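# Place the plastic panel flat in the gray tray

## Task

Get the plastic panel into the gray tray so it rests flat on the tray's floor and stays there without the robot holding it, then release it and pull the tool away.

## Robot and tools

Robot: one arm with a vacuum suction cup as its tool. The reference point is the cup point, the middle of the cup's rim (29 mm across) when nothing touches it. The cup points along the cup point's own +z axis. About 7 cm behind the rim the tool body and camera widen to roughly 8 cm sideways, so keep that clearance from walls and tray edges.

Scene frame: origin on the table surface under the arm base, +z up, +y to the left when facing along +x. Result lines give end_effector_position (m), end_effector_quat_wxyz, and velocities (m/s, rad/s) in this frame. The printed position may be slightly off, more so far from the base.

The row: every arm command is one row of 7 numbers, each in [-1, 1], in the order dx, dy, dz, rx, ry, rz, suction. The first six are an offset, not an absolute pose. They are expressed in the cup point's own axes and measured from the cup point pose in the most recent result that shows it (before any such result in the scene, and for a second call within one reply, from where the robot is when that action starts). Scale: 1.0 equals 0.6 m for dx, dy, dz and 180 degrees for the rotation vector rx, ry, rz. All zeros is not a pause; it pulls the arm back to that reference pose. The seventh number sets vacuum: 1 is full (about 55 kPa under ambient), smaller values ask for that fraction, 0.05 or less switches it off. It stays at whatever you last sent.

Tools:
- execute_actions {"actions": [...], "pictures": optional bool}. The list holds at most one item. Empty list: just report the state. Action: {"rows": [[7 numbers], ...], "steps": n}, up to 15 rows and 15 steps of 1/30 s (default 15); row k is used at step k and the last row repeats. Every row is an offset from the same reference pose, not from the previous row. Wait: {"steps": n} with n up to 300, counted from the previous result. A rejected call sends nothing.
- move {"target": one 7-number row as above, "speed": m/s from 0.002 to 0.5 (default 0.25; rotation capped at twice that in rad/s), "stop_force": optional N, 13 to 80}. Drives the cup point in a straight line toward the target offset over 0.5 to 10 s (longer paths are cut off at 10 s). It does not avoid obstacles, may lag or overshoot the speed, and sends the suction value at the start. With stop_force, the path halts once the wrist sensor reads that much extra push opposing the motion for 2 steps; the arm backs up 2 steps and holds. Use it only with slow, non-rotating moves; leave it out when lifting off something you press on. The result adds a move: line (done, contact, off_target, moving, held, fault) plus limits (paced = the sent pose was clipped; held = some steps were blocked) and distance to target.
- wait {"seconds": 0 to 10}: lets time pass, nothing new sent.
- zoom_image {"camera": "cam_high" or "cam_wrist", "region": [x0, y0, x1, y1] pixels, at most 504x504}. cam_high is 896x504, cam_wrist is 616x616 fisheye.
- finished_scene {"scene": number}: ends and grades the current scene, irreversibly, then reveals the next task. Call it only after the panel lies flat and released.

Motion limits: each step the commanded pose is clamped to within 100 mm and 16 degrees of the measured pose; the arm trails commands by about 0.17 s, and position wins over orientation if both cannot be met. After an action the arm only continues to the last clamped pose, so check the reported pose and send the remainder. "Hand target" shows where the controller is heading. A "pose unreachable" line or HELD marks means the clearance check altered or blocked commands (the base mount counts as arm).

Result fields: suction_measured shows achieved vacuum (near 0 = no seal; on a sealed smooth surface it settles within 0.15 of the command). part_present turns 1 at 0.50 and back to 0 below 0.45. Wrist force/torque are in the cup point axes, pointing from a contact back into the arm, with offsets up to about 5.5 N, noise up to about 3.4 N, saturation near 100 N; "no reading" at the start is normal.

Gripping: switch suction on and press the rim fully onto a smooth flat area of the panel, away from edges, holes or seams. Under vacuum the cup shortens, so the held panel sits up to about 10 mm nearer the tool. To release, set the panel down on its support first, then switch suction off and move at least 15 mm away. If the cup grabs the table, turn suction off to free it.

Avoid: pressing past contact with this stiff arm. A joint torque at its limit (pan/lift 300, elbow 136, wrists 49.1 N m) or any external force of 150 N causes a 10 s stop. Approach surfaces slowly, ideally with stop_force. Long holding heats motors (warning at 70 C, braking stop at 85 C). Never push or drop anything off the table; loose objects may get nudged occasionally, so confirm the panel's final state in the images before finishing.

Each tool is called after "Emit:" as name(argument=value, ...), one argument or row to a line, values as JSON.

## Session

Emit:
execute_actions(
  actions=[],
)

Scene clock: 0.00 s of 4800.00 s.
end_effector_position=(+0.6299, +0.0321, +0.2492) suction_measured=0.00 part_present=0 end_effector_quat_wxyz=(-0.003, -0.022, +1.000, -0.007) end_effector_velocity=(-0.000, -0.001, -0.000) end_effector_angular_velocity=(-0.002, +0.001, -0.000)
Joint positions: [-0.279 -1.558  2.145 -2.159 -1.569  2.861]
Joint velocities: [-0.     0.    -0.    -0.    -0.002  0.   ]
Motor temperatures (°C, as the motors report them): [24 25 27 31 35 33]
Wrist force (N, on the end effector, along its own x y z axes, offset not removed): no reading
Wrist torque (N m, same axes, about the end effector's origin, offset not removed): no reading
Hand target: +0.630, +0.032, +0.249; -0.003, -0.022, +1.000, -0.007

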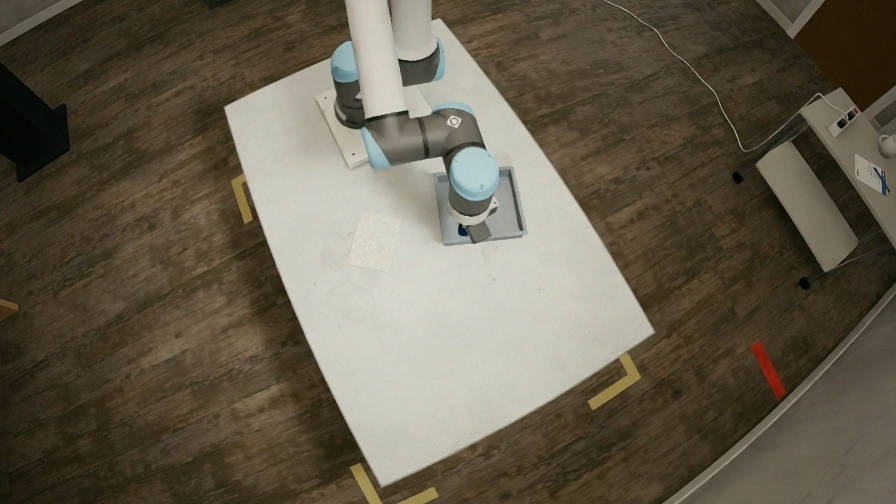

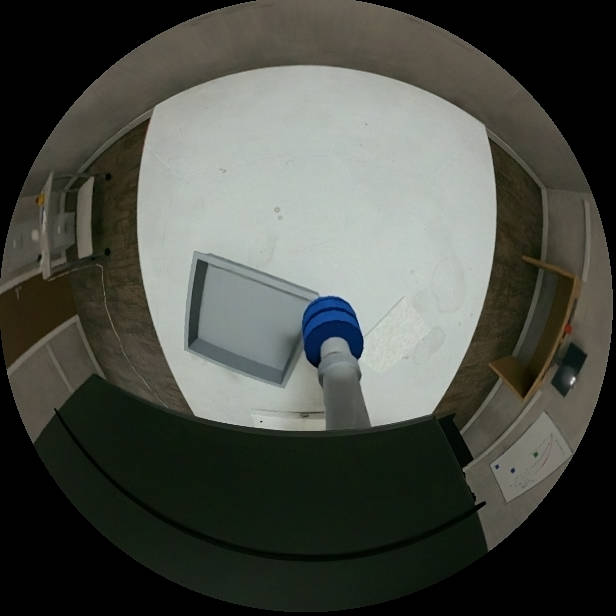

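Emit:
zoom_image(
  camera="cam_wrist",
  region=[160, 200, 480, 440],
)

Emit:
zoom_image(
  camera="cam_high",
  region=[300, 130, 560, 330],
)

Region (160, 200, 480, 440) of cam_wrist's 616x616 image, scaled by 1.575, with more detail than that image has; it fills the top 378 rows of this view, and the rest is white.

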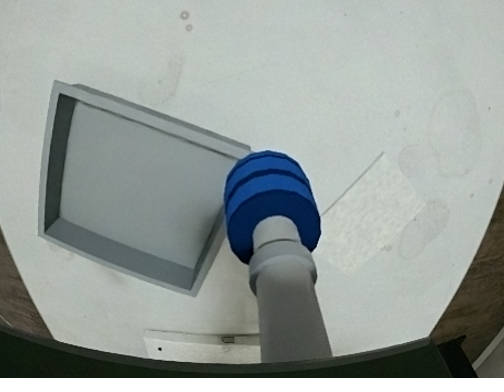

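Region (300, 130, 560, 330) of cam_high's 896x504 image, scaled by 1.938, with more detail than that image has; it fills the top 388 rows of this view, and the rest is white.

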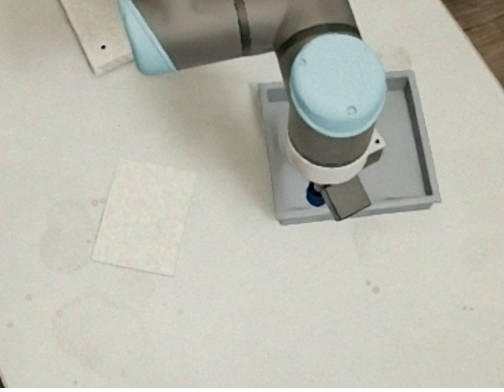

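Emit:
move(
  target=[0.12,-0.24,0.2,0,0,0,0],
)

Scene clock: 16.03 s of 4800.00 s.
end_effector_position=(+0.5638, -0.1166, +0.1321) suction_measured=0.00 part_present=0 end_effector_quat_wxyz=(-0.003, -0.022, +1.000, -0.007) end_effector_velocity=(-0.000, -0.001, -0.001) end_effector_angular_velocity=(+0.001, -0.001, +0.000)
Joint positions: [-0.559 -1.48   2.341 -2.434 -1.569  2.582]
Joint velocities: [-0.003  0.002  0.001 -0.004  0.002 -0.003]
Motor temperatures (°C, as the motors report them): [24 25 27 31 35 33]
Wrist force (N, on the end effector, along its own x y z axes, offset not removed): [2.7 1.8 -2.1]
Wrist torque (N m, same axes, about the end effector's origin, offset not removed): [0.51 -0.62 0.06]
Hand target: +0.564, -0.117, +0.132; -0.003, -0.022, +1.000, -0.007
Off the commanded pose: 0.000 m, 0 deg.
After step 140, 9.87 s passed at rest.
move: done

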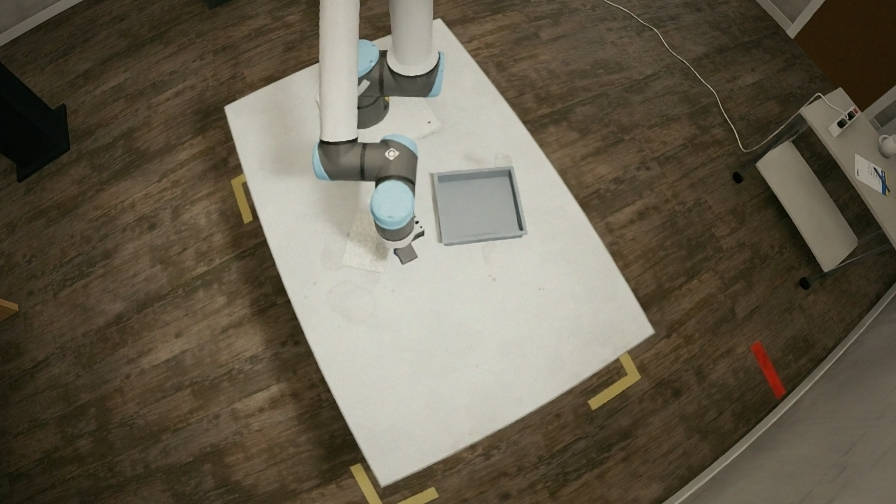

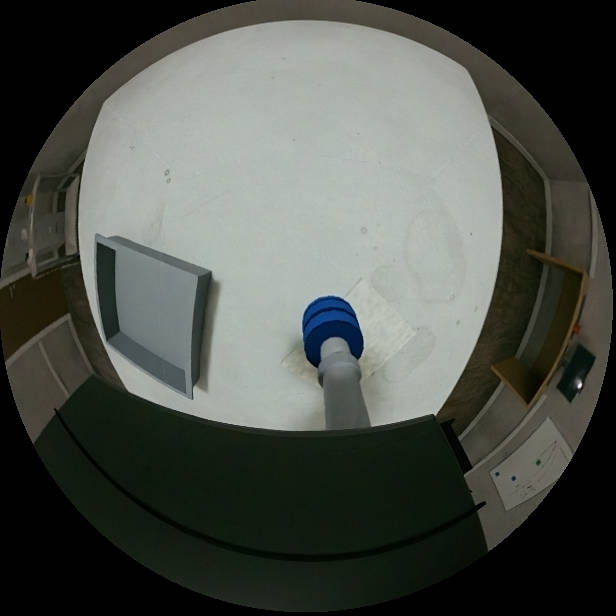

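Emit:
move(
  target=[0.07,-0.05,0.12,0,0,0,0],
)

Emit:
zoom_image(
  camera="cam_wrist",
  region=[180, 200, 480, 440],
)

Emit:
zoom_image(
  camera="cam_high",
  region=[300, 170, 460, 300],
)

Scene clock: 28.43 s of 4800.00 s.
end_effector_position=(+0.5228, -0.1495, +0.0612) suction_measured=0.00 part_present=0 end_effector_quat_wxyz=(-0.003, -0.022, +1.000, -0.007) end_effector_velocity=(-0.001, -0.001, -0.002) end_effector_angular_velocity=(+0.001, -0.001, +0.000)
Joint positions: [-0.65  -1.385  2.441 -2.628 -1.569  2.49 ]
Joint velocities: [-0.003  0.005  0.002 -0.008  0.001 -0.003]
Motor temperatures (°C, as the motors report them): [24 25 27 31 35 33]
Wrist force (N, on the end effector, along its own x y z axes, offset not removed): [5.1 2.8 -0.3]
Wrist torque (N m, same axes, about the end effector's origin, offset not removed): [0.74 -0.87 -0.01]
Hand target: +0.523, -0.150, +0.061; -0.003, -0.022, +1.000, -0.007
Off the commanded pose: 0.000 m, 0 deg.
After step 90, 8.37 s passed at rest.
move: done

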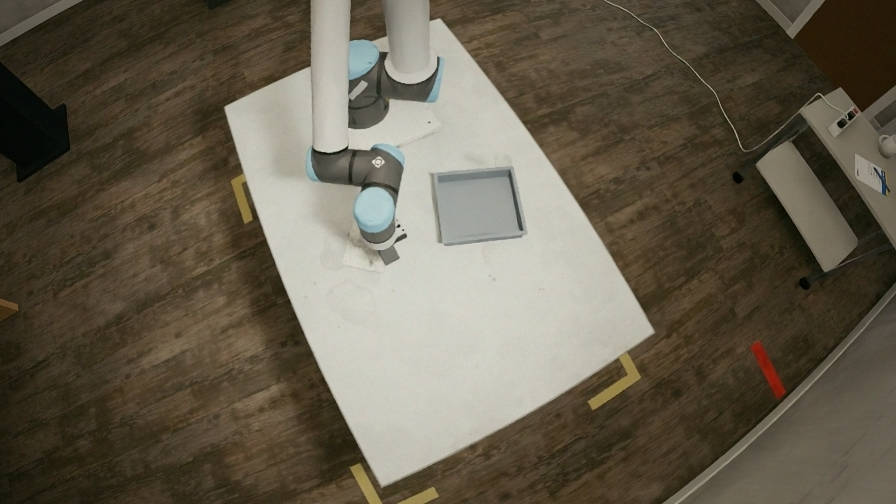

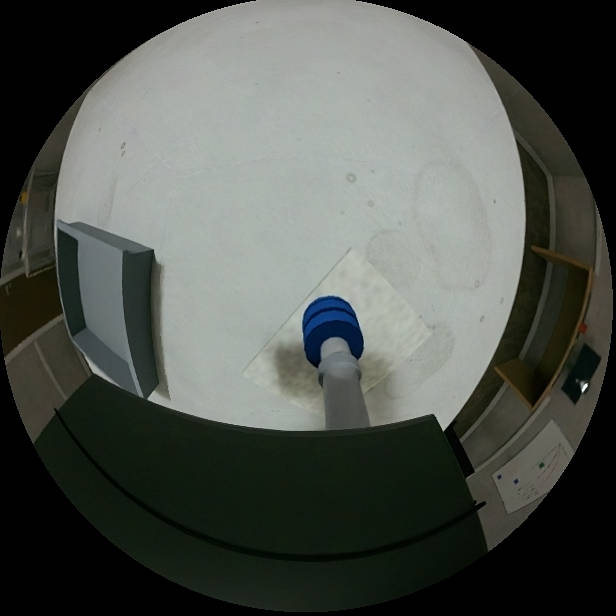

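Region (180, 200, 480, 440) of cam_wrist's 616x616 image, scaled by 1.680, with more detail than that image has; it fills the top 403 rows of this view, and the rest is white.

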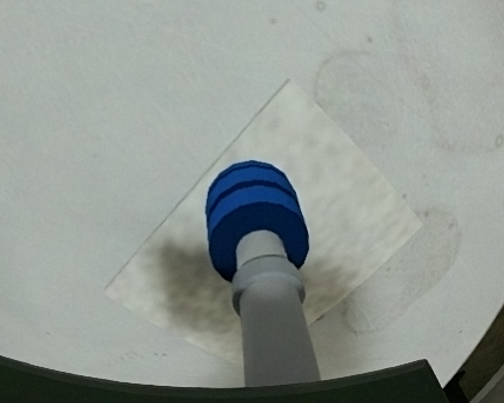

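Region (300, 170, 460, 300) of cam_high's 896x504 image, scaled by 3.150, with more detail than that image has; it fills the top 410 rows of this view, and the rest is white.

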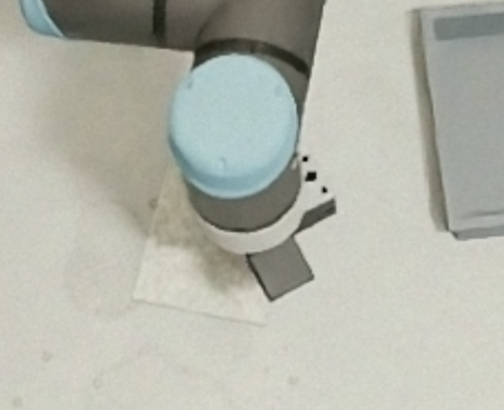

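Emit:
move(
  target=[0.065,-0.015,0.05,0,0,0,0],
)

Scene clock: 37.17 s of 4800.00 s.
end_effector_position=(+0.4842, -0.1607, +0.0318) suction_measured=0.00 part_present=0 end_effector_quat_wxyz=(-0.003, -0.022, +1.000, -0.008) end_effector_velocity=(-0.001, -0.000, -0.001) end_effector_angular_velocity=(+0.001, -0.001, +0.001)
Joint positions: [-0.713 -1.356  2.515 -2.731 -1.569  2.427]
Joint velocities: [-0.003  0.002  0.003 -0.006  0.001 -0.004]
Motor temperatures (°C, as the motors report them): [24 25 27 31 35 33]
Wrist force (N, on the end effector, along its own x y z axes, offset not removed): [3.4 1.4 -0.6]
Wrist torque (N m, same axes, about the end effector's origin, offset not removed): [0.43 -0.65 0.06]
Hand target: +0.484, -0.161, +0.032; -0.003, -0.022, +1.000, -0.008
Off the commanded pose: 0.000 m, 0 deg.
After step 90, 4.77 s passed at rest.
move: done

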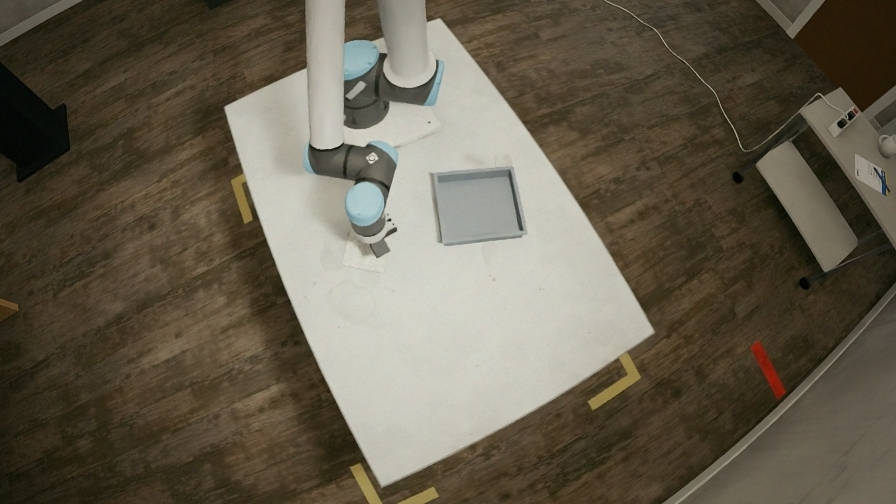

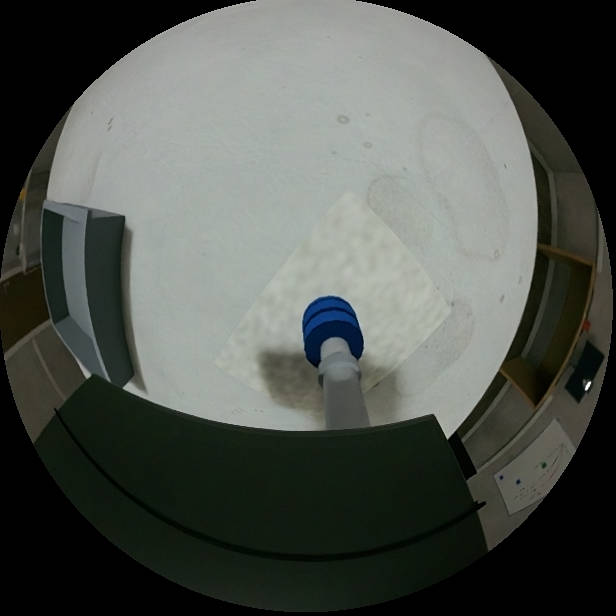

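Emit:
move(
  target=[0.035,-0.008,0.025,0,0,0,0],
)

Emit:
move(
  target=[0,0,0.04,0,0,0,1],
  speed=0.008,
  stop_force=15,
)

Scene clock: 42.43 s of 4800.00 s.
end_effector_position=(+0.4636, -0.1666, +0.0173) suction_measured=0.00 part_present=0 end_effector_quat_wxyz=(-0.003, -0.022, +1.000, -0.008) end_effector_velocity=(-0.002, -0.001, -0.002) end_effector_angular_velocity=(-0.000, +0.000, +0.001)
Joint positions: [-0.75  -1.337  2.553 -2.788 -1.569  2.39 ]
Joint velocities: [-0.004  0.003  0.004 -0.006 -0.001 -0.004]
Motor temperatures (°C, as the motors report them): [24 25 27 31 35 33]
Wrist force (N, on the end effector, along its own x y z axes, offset not removed): [1.0 2.5 -3.7]
Wrist torque (N m, same axes, about the end effector's origin, offset not removed): [0.61 -0.25 0.09]
Hand target: +0.463, -0.167, +0.017; -0.003, -0.022, +1.000, -0.008
Off the commanded pose: 0.000 m, 0 deg.
After step 90, 1.40 s passed at rest.
move: done

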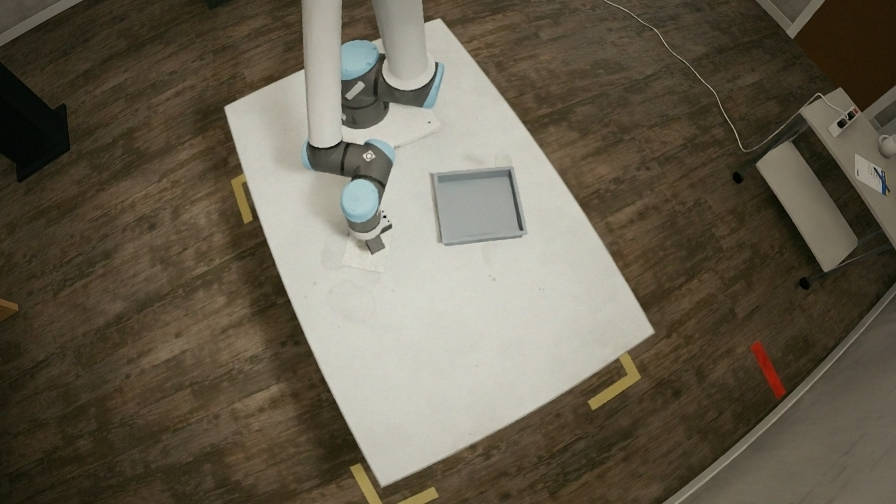

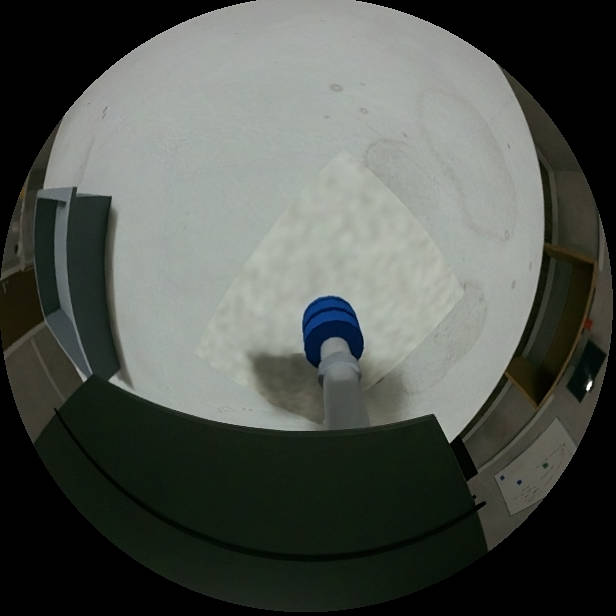

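Scene clock: 45.43 s of 4800.00 s.
end_effector_position=(+0.4634, -0.1669, -0.0034) suction_measured=1.00 part_present=1 end_effector_quat_wxyz=(-0.003, -0.022, +1.000, -0.008) end_effector_velocity=(-0.001, +0.000, +0.002) end_effector_angular_velocity=(+0.001, +0.004, -0.000)
Joint positions: [-0.75  -1.279  2.558 -2.852 -1.569  2.39 ]
Joint velocities: [-0.    -0.007 -0.     0.011 -0.002  0.   ]
Motor temperatures (°C, as the motors report them): [24 25 27 31 35 33]
Wrist force (N, on the end effector, along its own x y z axes, offset not removed): [10.5 5.8 -40.6]
Wrist torque (N m, same axes, about the end effector's origin, offset not removed): [0.36 -0.94 0.09]
Hand target: +0.463, -0.167, -0.003; -0.003, -0.022, +1.000, -0.008
Off the commanded pose: 0.003 m, 0 deg.
move: contact

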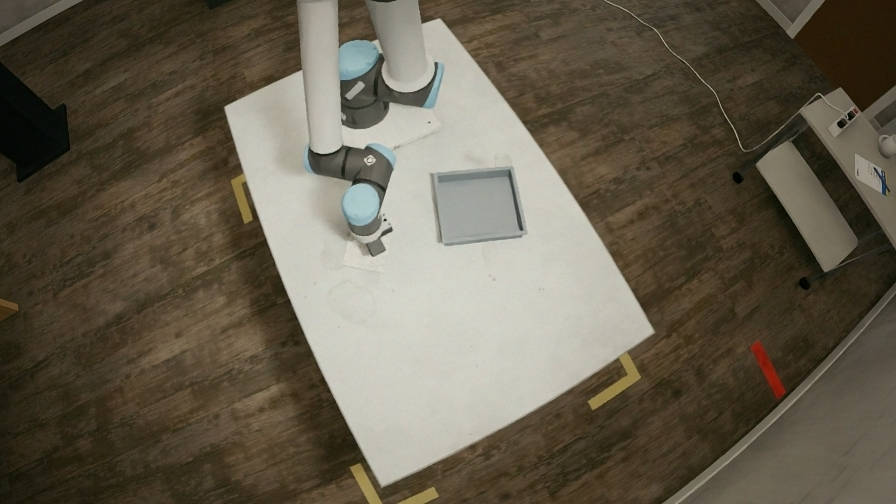

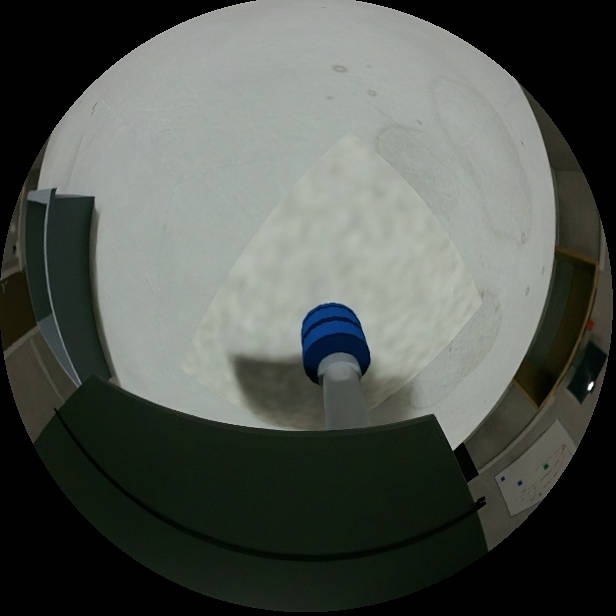

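Emit:
move(
  target=[0,0,-0.17,0,0,0,1],
  speed=0.1,
)

Scene clock: 50.50 s of 4800.00 s.
end_effector_position=(+0.4642, -0.1652, +0.0981) suction_measured=1.00 part_present=1 end_effector_quat_wxyz=(-0.003, -0.022, +1.000, -0.008) end_effector_velocity=(-0.000, -0.000, +0.003) end_effector_angular_velocity=(-0.000, +0.001, +0.001)
Joint positions: [-0.75  -1.543  2.513 -2.543 -1.569  2.39 ]
Joint velocities: [-0.001 -0.006 -0.002  0.009 -0.001 -0.002]
Motor temperatures (°C, as the motors report them): [24 25 27 31 35 33]
Wrist force (N, on the end effector, along its own x y z axes, offset not removed): [1.2 -0.5 -1.4]
Wrist torque (N m, same axes, about the end effector's origin, offset not removed): [0.12 -0.36 0.07]
Hand target: +0.464, -0.165, +0.098; -0.003, -0.022, +1.000, -0.008
Off the commanded pose: 0.000 m, 0 deg.
move: done

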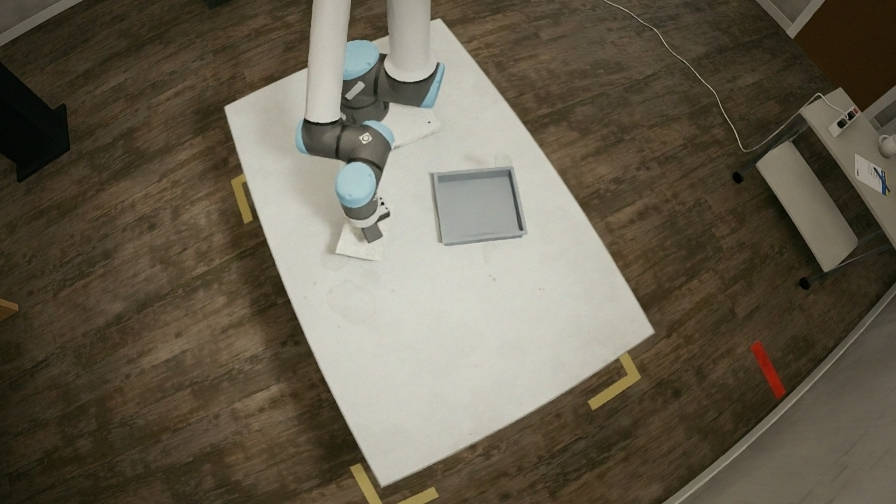

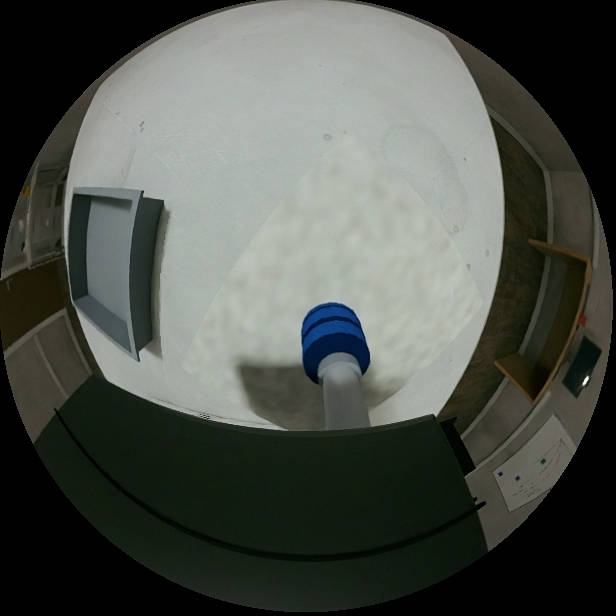

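Emit:
move(
  target=[-0.06,0.445,-0.02,0,0,0.37,1],
  speed=0.2,
)

Emit:
zoom_image(
  camera="cam_high",
  region=[400, 130, 560, 270],
)

Scene clock: 61.43 s of 4800.00 s.
end_effector_position=(+0.4880, +0.1030, +0.1057) suction_measured=0.99 part_present=1 end_effector_quat_wxyz=(+0.001, +0.530, +0.848, -0.007) end_effector_velocity=(+0.000, +0.003, -0.000) end_effector_angular_velocity=(-0.000, +0.000, -0.012)
Joint positions: [-0.196 -1.56   2.495 -2.507 -1.569  4.105]
Joint velocities: [ 0.006  0.002 -0.002  0.001 -0.     0.019]
Motor temperatures (°C, as the motors report them): [24 25 27 31 35 33]
Wrist force (N, on the end effector, along its own x y z axes, offset not removed): [0.7 0.9 1.7]
Wrist torque (N m, same axes, about the end effector's origin, offset not removed): [0.36 -0.42 -0.01]
Hand target: +0.488, +0.103, +0.106; +0.001, +0.530, +0.848, -0.008
Off the commanded pose: 0.000 m, 0 deg.
move: done

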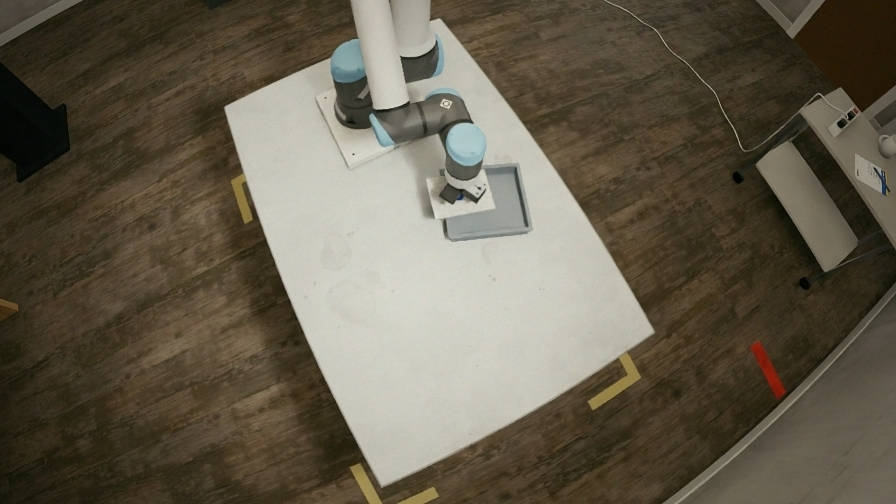

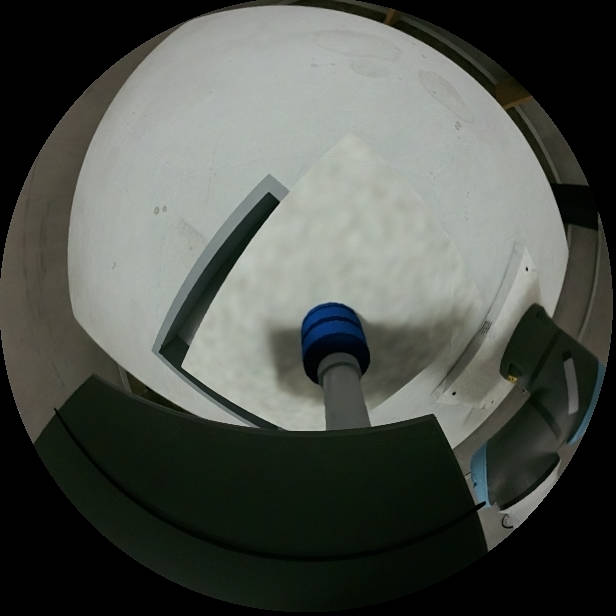

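Region (400, 130, 560, 270) of cam_high's 896x504 image, scaled by 3.150, with more detail than that image has; it fills the top 441 rows of this view, and the rest is white.

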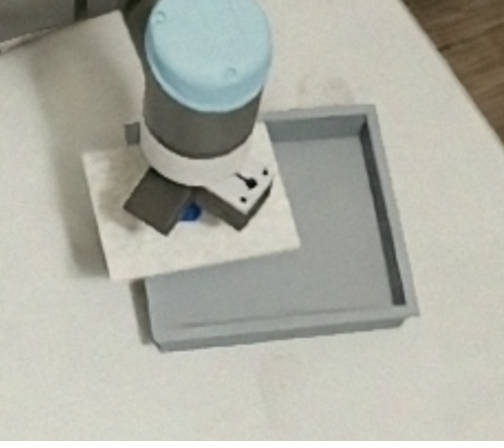

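Emit:
move(
  target=[0.074,0.045,0.03,0,0,0.017,1],
  speed=0.1,
)

Emit:
zoom_image(
  camera="cam_high",
  region=[400, 130, 560, 270],
)

Scene clock: 70.43 s of 4800.00 s.
end_effector_position=(+0.4925, +0.1542, +0.0871) suction_measured=0.98 part_present=1 end_effector_quat_wxyz=(+0.001, +0.552, +0.834, -0.007) end_effector_velocity=(+0.000, +0.002, -0.001) end_effector_angular_velocity=(-0.001, -0.000, -0.004)
Joint positions: [-0.087 -1.493  2.476 -2.556 -1.569  4.267]
Joint velocities: [ 0.005  0.003 -0.001 -0.002 -0.001  0.008]
Motor temperatures (°C, as the motors report them): [24 26 27 31 35 33]
Wrist force (N, on the end effector, along its own x y z axes, offset not removed): [-1.6 2.4 -0.1]
Wrist torque (N m, same axes, about the end effector's origin, offset not removed): [0.60 -0.04 0.05]
Hand target: +0.493, +0.154, +0.087; +0.001, +0.552, +0.834, -0.007
Off the commanded pose: 0.000 m, 0 deg.
move: done

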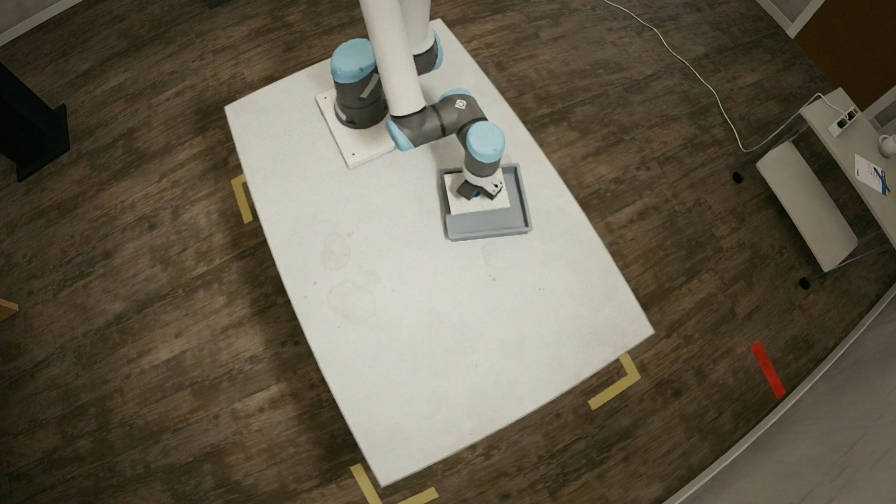

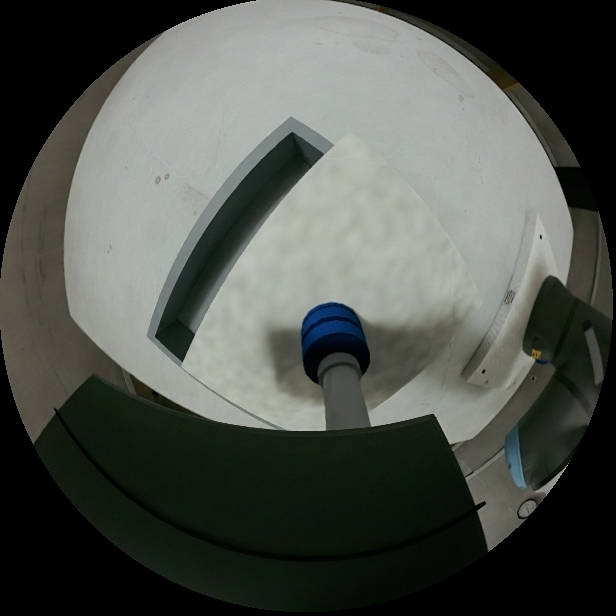

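Region (400, 130, 560, 270) of cam_high's 896x504 image, scaled by 3.150, with more detail than that image has; it fills the top 441 rows of this view, and the rest is white.

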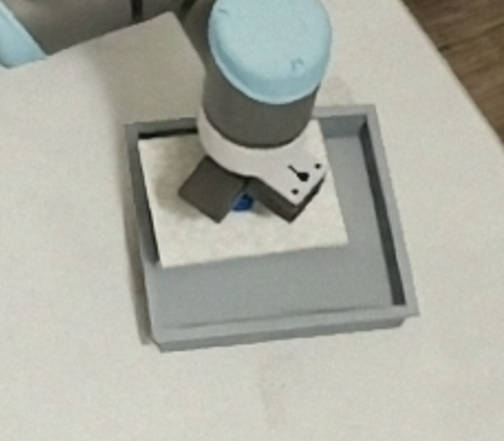

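Emit:
move(
  target=[0.003,0.036,0.04,0,0,0,1],
  speed=0.05,
)

Emit:
zoom_image(
  camera="cam_high",
  region=[400, 130, 560, 270],
)

Scene clock: 78.03 s of 4800.00 s.
end_effector_position=(+0.5114, +0.1639, +0.0630) suction_measured=0.99 part_present=1 end_effector_quat_wxyz=(+0.001, +0.552, +0.834, -0.007) end_effector_velocity=(+0.001, +0.001, -0.002) end_effector_angular_velocity=(+0.002, -0.000, +0.001)
Joint positions: [-0.066 -1.409  2.451 -2.614 -1.569  4.289]
Joint velocities: [ 0.001  0.006 -0.002 -0.004  0.002  0.   ]
Motor temperatures (°C, as the motors report them): [24 26 27 31 35 33]
Wrist force (N, on the end effector, along its own x y z axes, offset not removed): [-0.4 -1.9 2.1]
Wrist torque (N m, same axes, about the end effector's origin, offset not removed): [-0.05 -0.15 0.17]
Hand target: +0.512, +0.164, +0.063; +0.001, +0.552, +0.834, -0.007
Off the commanded pose: 0.000 m, 0 deg.
move: done

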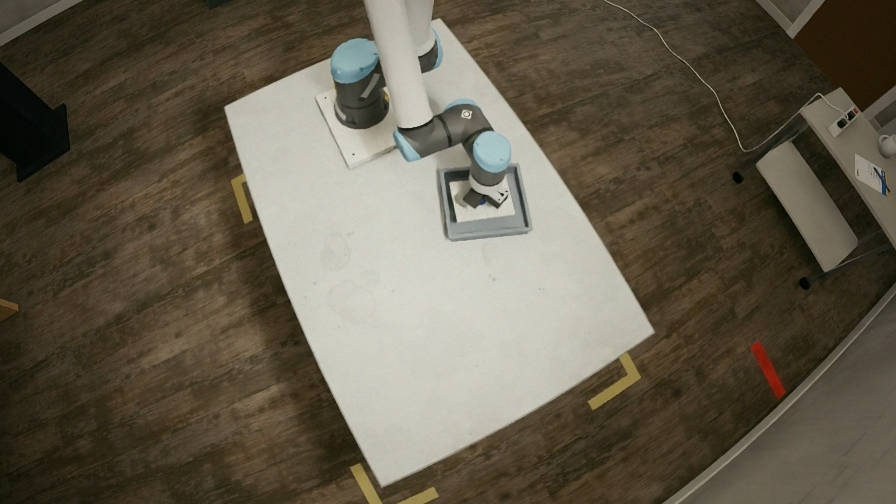

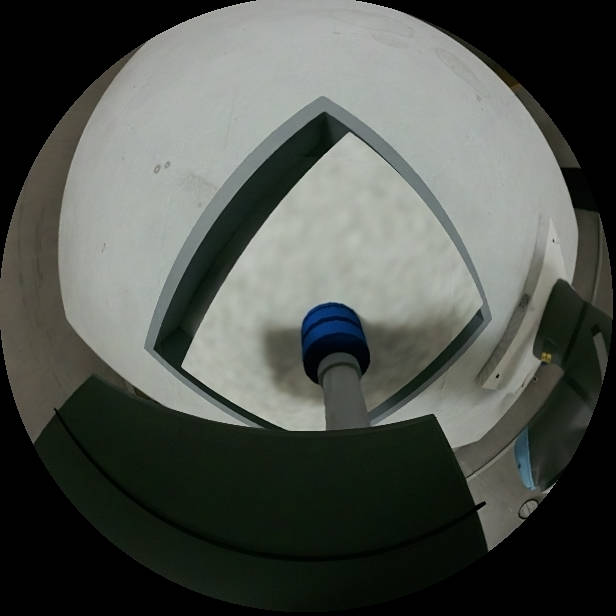

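Region (400, 130, 560, 270) of cam_high's 896x504 image, scaled by 3.150, with more detail than that image has; it fills the top 441 rows of this view, and the rest is white.

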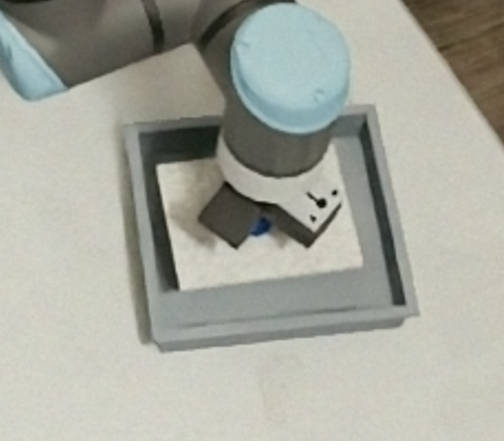

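Emit:
move(
  target=[0,0.006,0.072,0,0,0.01,1],
  speed=0.04,
  stop_force=15,
)

Emit:
zoom_image(
  camera="cam_high",
  region=[400, 130, 560, 270],
)

Scene clock: 85.40 s of 4800.00 s.
end_effector_position=(+0.5144, +0.1646, +0.0201) suction_measured=0.98 part_present=1 end_effector_quat_wxyz=(+0.001, +0.565, +0.825, -0.007) end_effector_velocity=(+0.000, +0.000, -0.003) end_effector_angular_velocity=(+0.000, +0.001, -0.002)
Joint positions: [-0.063 -1.306  2.462 -2.728 -1.569  4.323]
Joint velocities: [ 0.     0.007  0.    -0.007  0.     0.003]
Motor temperatures (°C, as the motors report them): [24 26 27 31 35 33]
Wrist force (N, on the end effector, along its own x y z axes, offset not removed): [2.1 -0.9 1.0]
Wrist torque (N m, same axes, about the end effector's origin, offset not removed): [0.12 -0.53 0.09]
Hand target: +0.514, +0.165, +0.020; +0.001, +0.565, +0.825, -0.007
Off the commanded pose: 0.000 m, 0 deg.
move: done

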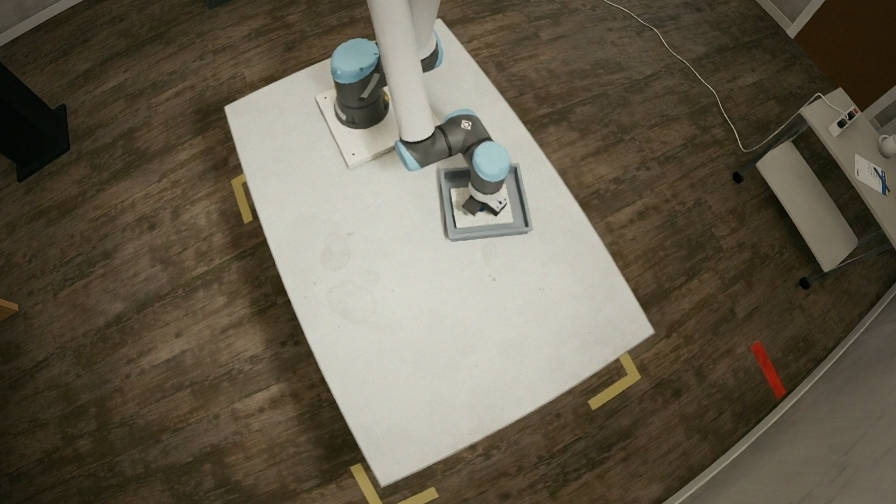

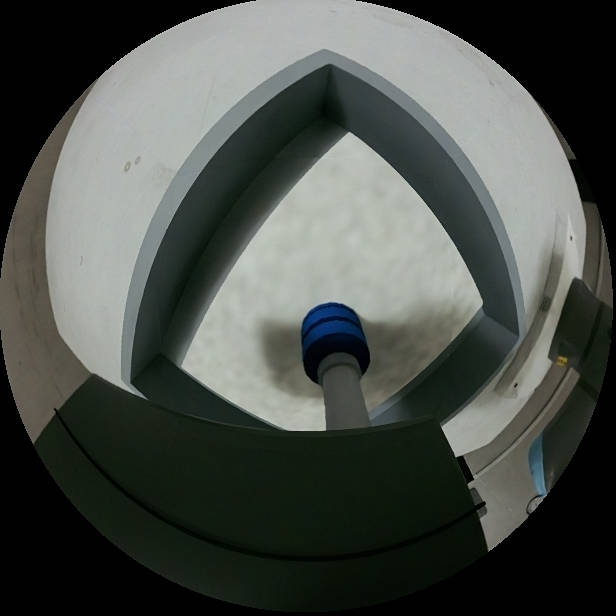

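Region (400, 130, 560, 270) of cam_high's 896x504 image, scaled by 3.150, with more detail than that image has; it fills the top 441 rows of this view, and the rest is white.

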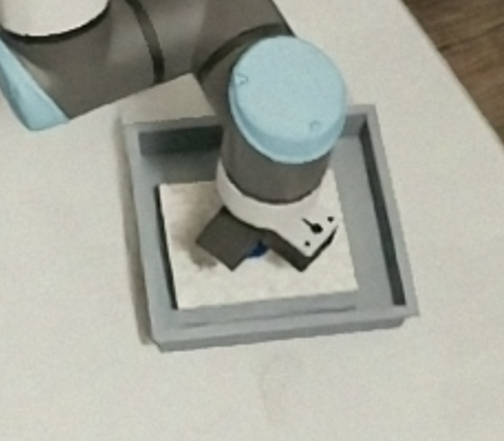

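Emit:
move(
  target=[0.008,-0.004,0.04,0,0,0,1],
  speed=0.006,
  stop_force=13,
)

Scene clock: 92.17 s of 4800.00 s.
end_effector_position=(+0.5108, +0.1674, -0.0003) suction_measured=1.00 part_present=1 end_effector_quat_wxyz=(+0.001, +0.565, +0.825, -0.007) end_effector_velocity=(-0.001, +0.000, +0.001) end_effector_angular_velocity=(+0.002, +0.003, -0.000)
Joint positions: [-0.057 -1.259  2.471 -2.784 -1.569  4.329]
Joint velocities: [ 0.    -0.005  0.     0.008  0.001  0.   ]
Motor temperatures (°C, as the motors report them): [24 26 27 31 35 33]
Wrist force (N, on the end effector, along its own x y z axes, offset not removed): [0.5 -6.5 -33.0]
Wrist torque (N m, same axes, about the end effector's origin, offset not removed): [0.10 -0.59 0.00]
Hand target: +0.511, +0.167, -0.000; +0.001, +0.565, +0.825, -0.007
Off the commanded pose: 0.004 m, 0 deg.
move: contact

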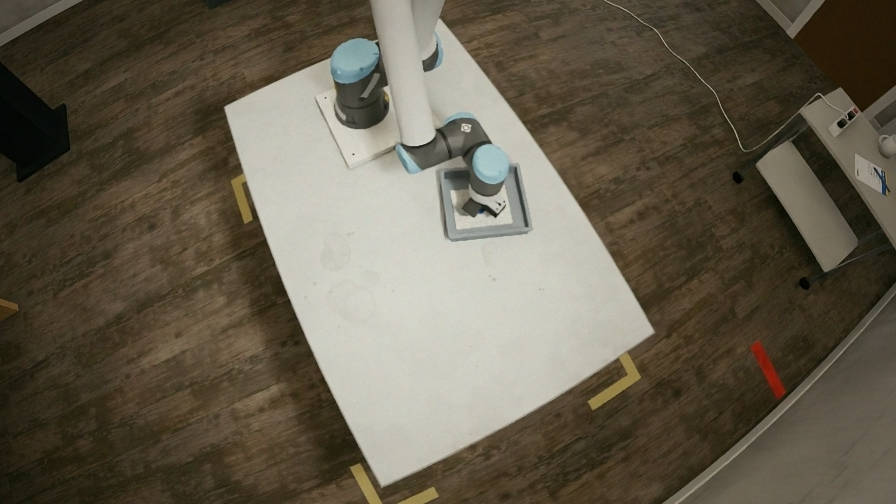

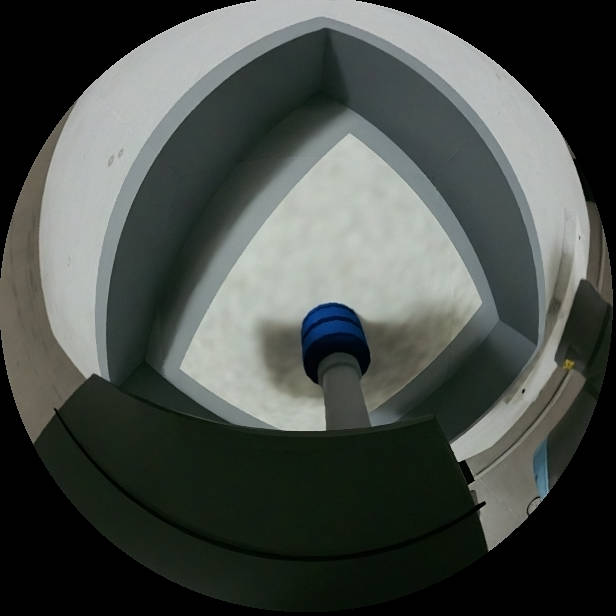

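Emit:
execute_actions(
  actions=[
    {"rows":[[0,0,-0.002,0,0,0,0]],"steps":15},
  ],
  pictures=false,
)

Emit:
move(
  target=[0,0,-0.035,0,0,0,0],
  speed=0.03,
)

Emit:
move(
  target=[0,0,-0.3,0,0,0,0],
)

Scene clock: 96.17 s of 4800.00 s.
end_effector_position=(+0.5109, +0.1674, +0.0009) suction_measured=0.00 part_present=0 end_effector_quat_wxyz=(+0.001, +0.565, +0.825, -0.007) end_effector_velocity=(+0.000, -0.000, +0.001) end_effector_angular_velocity=(-0.002, -0.001, -0.001)
Joint positions: [-0.057 -1.262  2.471 -2.781 -1.569  4.329]
Joint velocities: [ 0.001 -0.001 -0.     0.    -0.002  0.002]
Motor temperatures (°C, as the motors report them): [24 26 27 31 35 33]
Wrist force (N, on the end effector, along its own x y z axes, offset not removed): [2.0 -0.9 -8.3]
Wrist torque (N m, same axes, about the end effector's origin, offset not removed): [0.18 -0.55 0.12]
Hand target: +0.511, +0.167, +0.001; +0.001, +0.565, +0.825, -0.007
Off the commanded pose: 0.000 m, 0 deg.
Steps of this call (steps 1 to 105: nothing new was sent; steps 106 to 120: all 15 steps of this action). Readings (end_effector_position | what the end effector reports):
106: (+0.5109, +0.1673, -0.0000) | suction_measured=0.15 part_present=0
107: (+0.5110, +0.1673, +0.0001) | suction_measured=0.00 part_present=0
109: (+0.5110, +0.1673, +0.0004) | suction_measured=0.00 part_present=0
113: (+0.5109, +0.1673, +0.0007) | suction_measured=0.00 part_present=0
120: the state above

Scene clock: 97.47 s of 4800.00 s.
end_effector_position=(+0.5110, +0.1677, +0.0216) suction_measured=0.00 part_present=0 end_effector_quat_wxyz=(+0.001, +0.565, +0.825, -0.007) end_effector_velocity=(+0.000, -0.000, +0.003) end_effector_angular_velocity=(-0.001, -0.001, +0.000)
Joint positions: [-0.057 -1.312  2.465 -2.726 -1.569  4.329]
Joint velocities: [-0.    -0.006 -0.001  0.007 -0.001 -0.   ]
Motor temperatures (°C, as the motors report them): [24 26 27 31 35 33]
Wrist force (N, on the end effector, along its own x y z axes, offset not removed): [3.4 -0.7 -3.3]
Wrist torque (N m, same axes, about the end effector's origin, offset not removed): [0.22 -0.77 0.09]
Hand target: +0.511, +0.168, +0.022; +0.001, +0.565, +0.825, -0.007
Off the commanded pose: 0.000 m, 0 deg.
move: done

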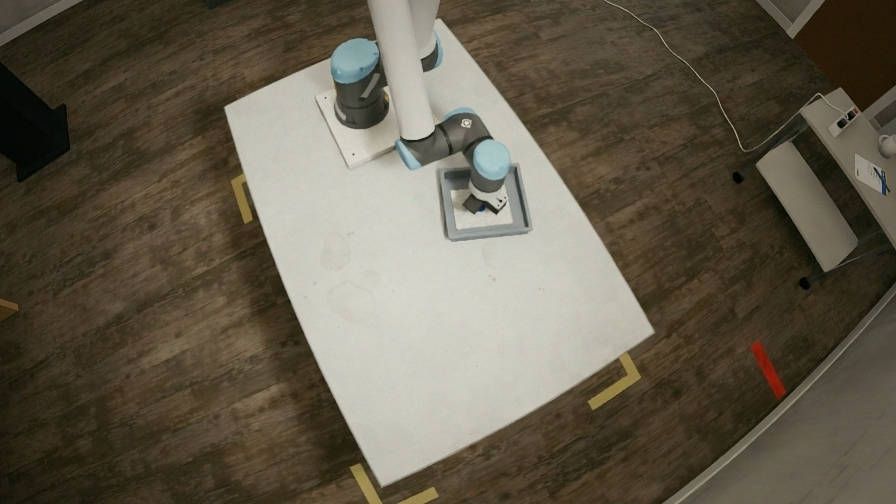

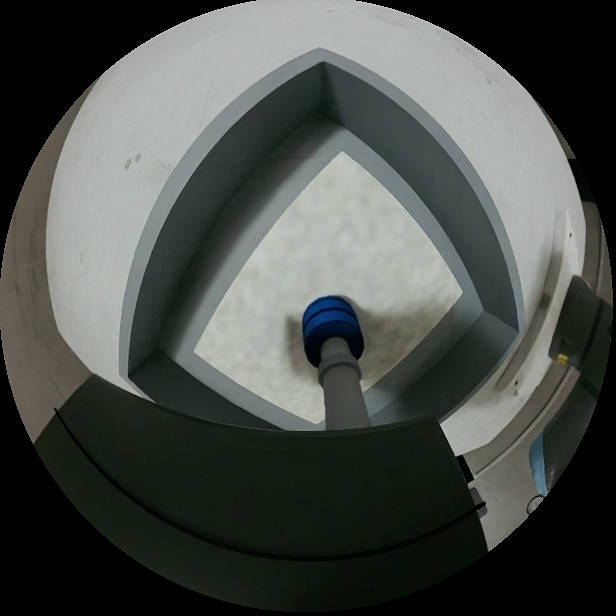

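Scene clock: 98.87 s of 4800.00 s.
end_effector_position=(+0.5122, +0.1705, +0.2011) suction_measured=0.00 part_present=0 end_effector_quat_wxyz=(+0.001, +0.565, +0.825, -0.007) end_effector_velocity=(-0.000, +0.000, +0.003) end_effector_angular_velocity=(+0.001, +0.000, -0.000)
Joint positions: [-0.057 -1.661  2.344 -2.256 -1.569  4.329]
Joint velocities: [-0.001 -0.004 -0.003  0.007  0.001 -0.   ]
Motor temperatures (°C, as the motors report them): [24 26 27 31 35 33]
Wrist force (N, on the end effector, along its own x y z axes, offset not removed): [4.3 0.5 -2.0]
Wrist torque (N m, same axes, about the end effector's origin, offset not removed): [0.37 -0.85 0.04]
Hand target: +0.512, +0.170, +0.201; +0.001, +0.565, +0.825, -0.007
Off the commanded pose: 0.001 m, 0 deg.
move: done

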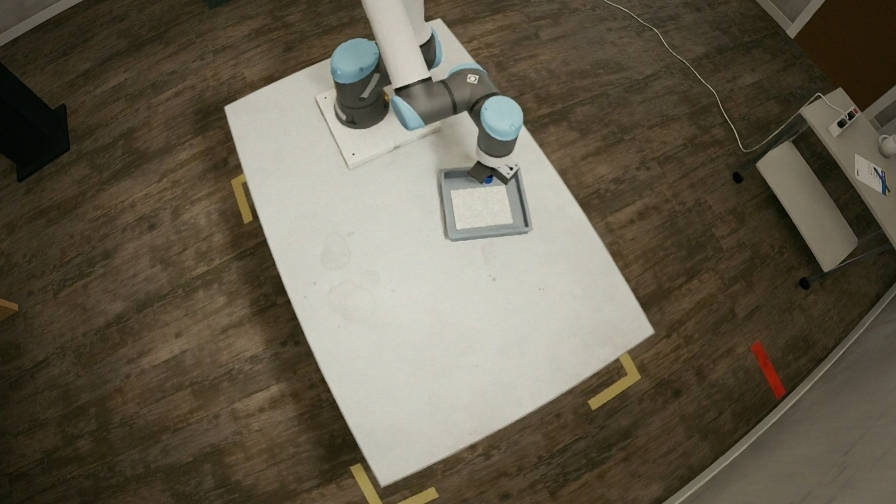

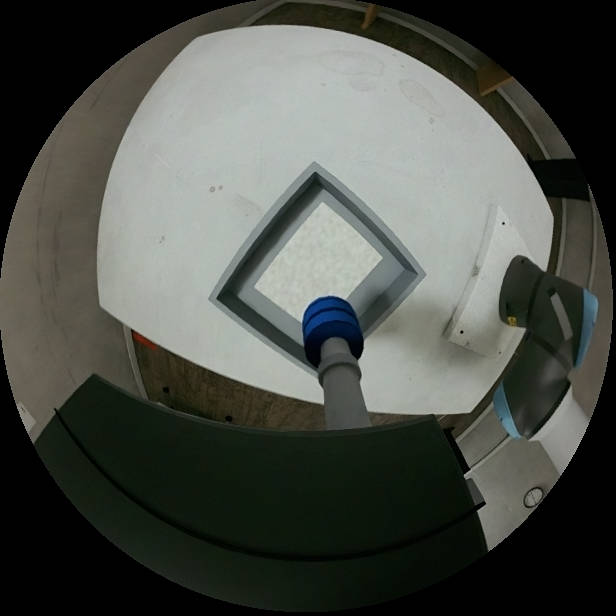

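Emit:
finished_scene(
  scene=1,
)

The scene is finished: the task was done.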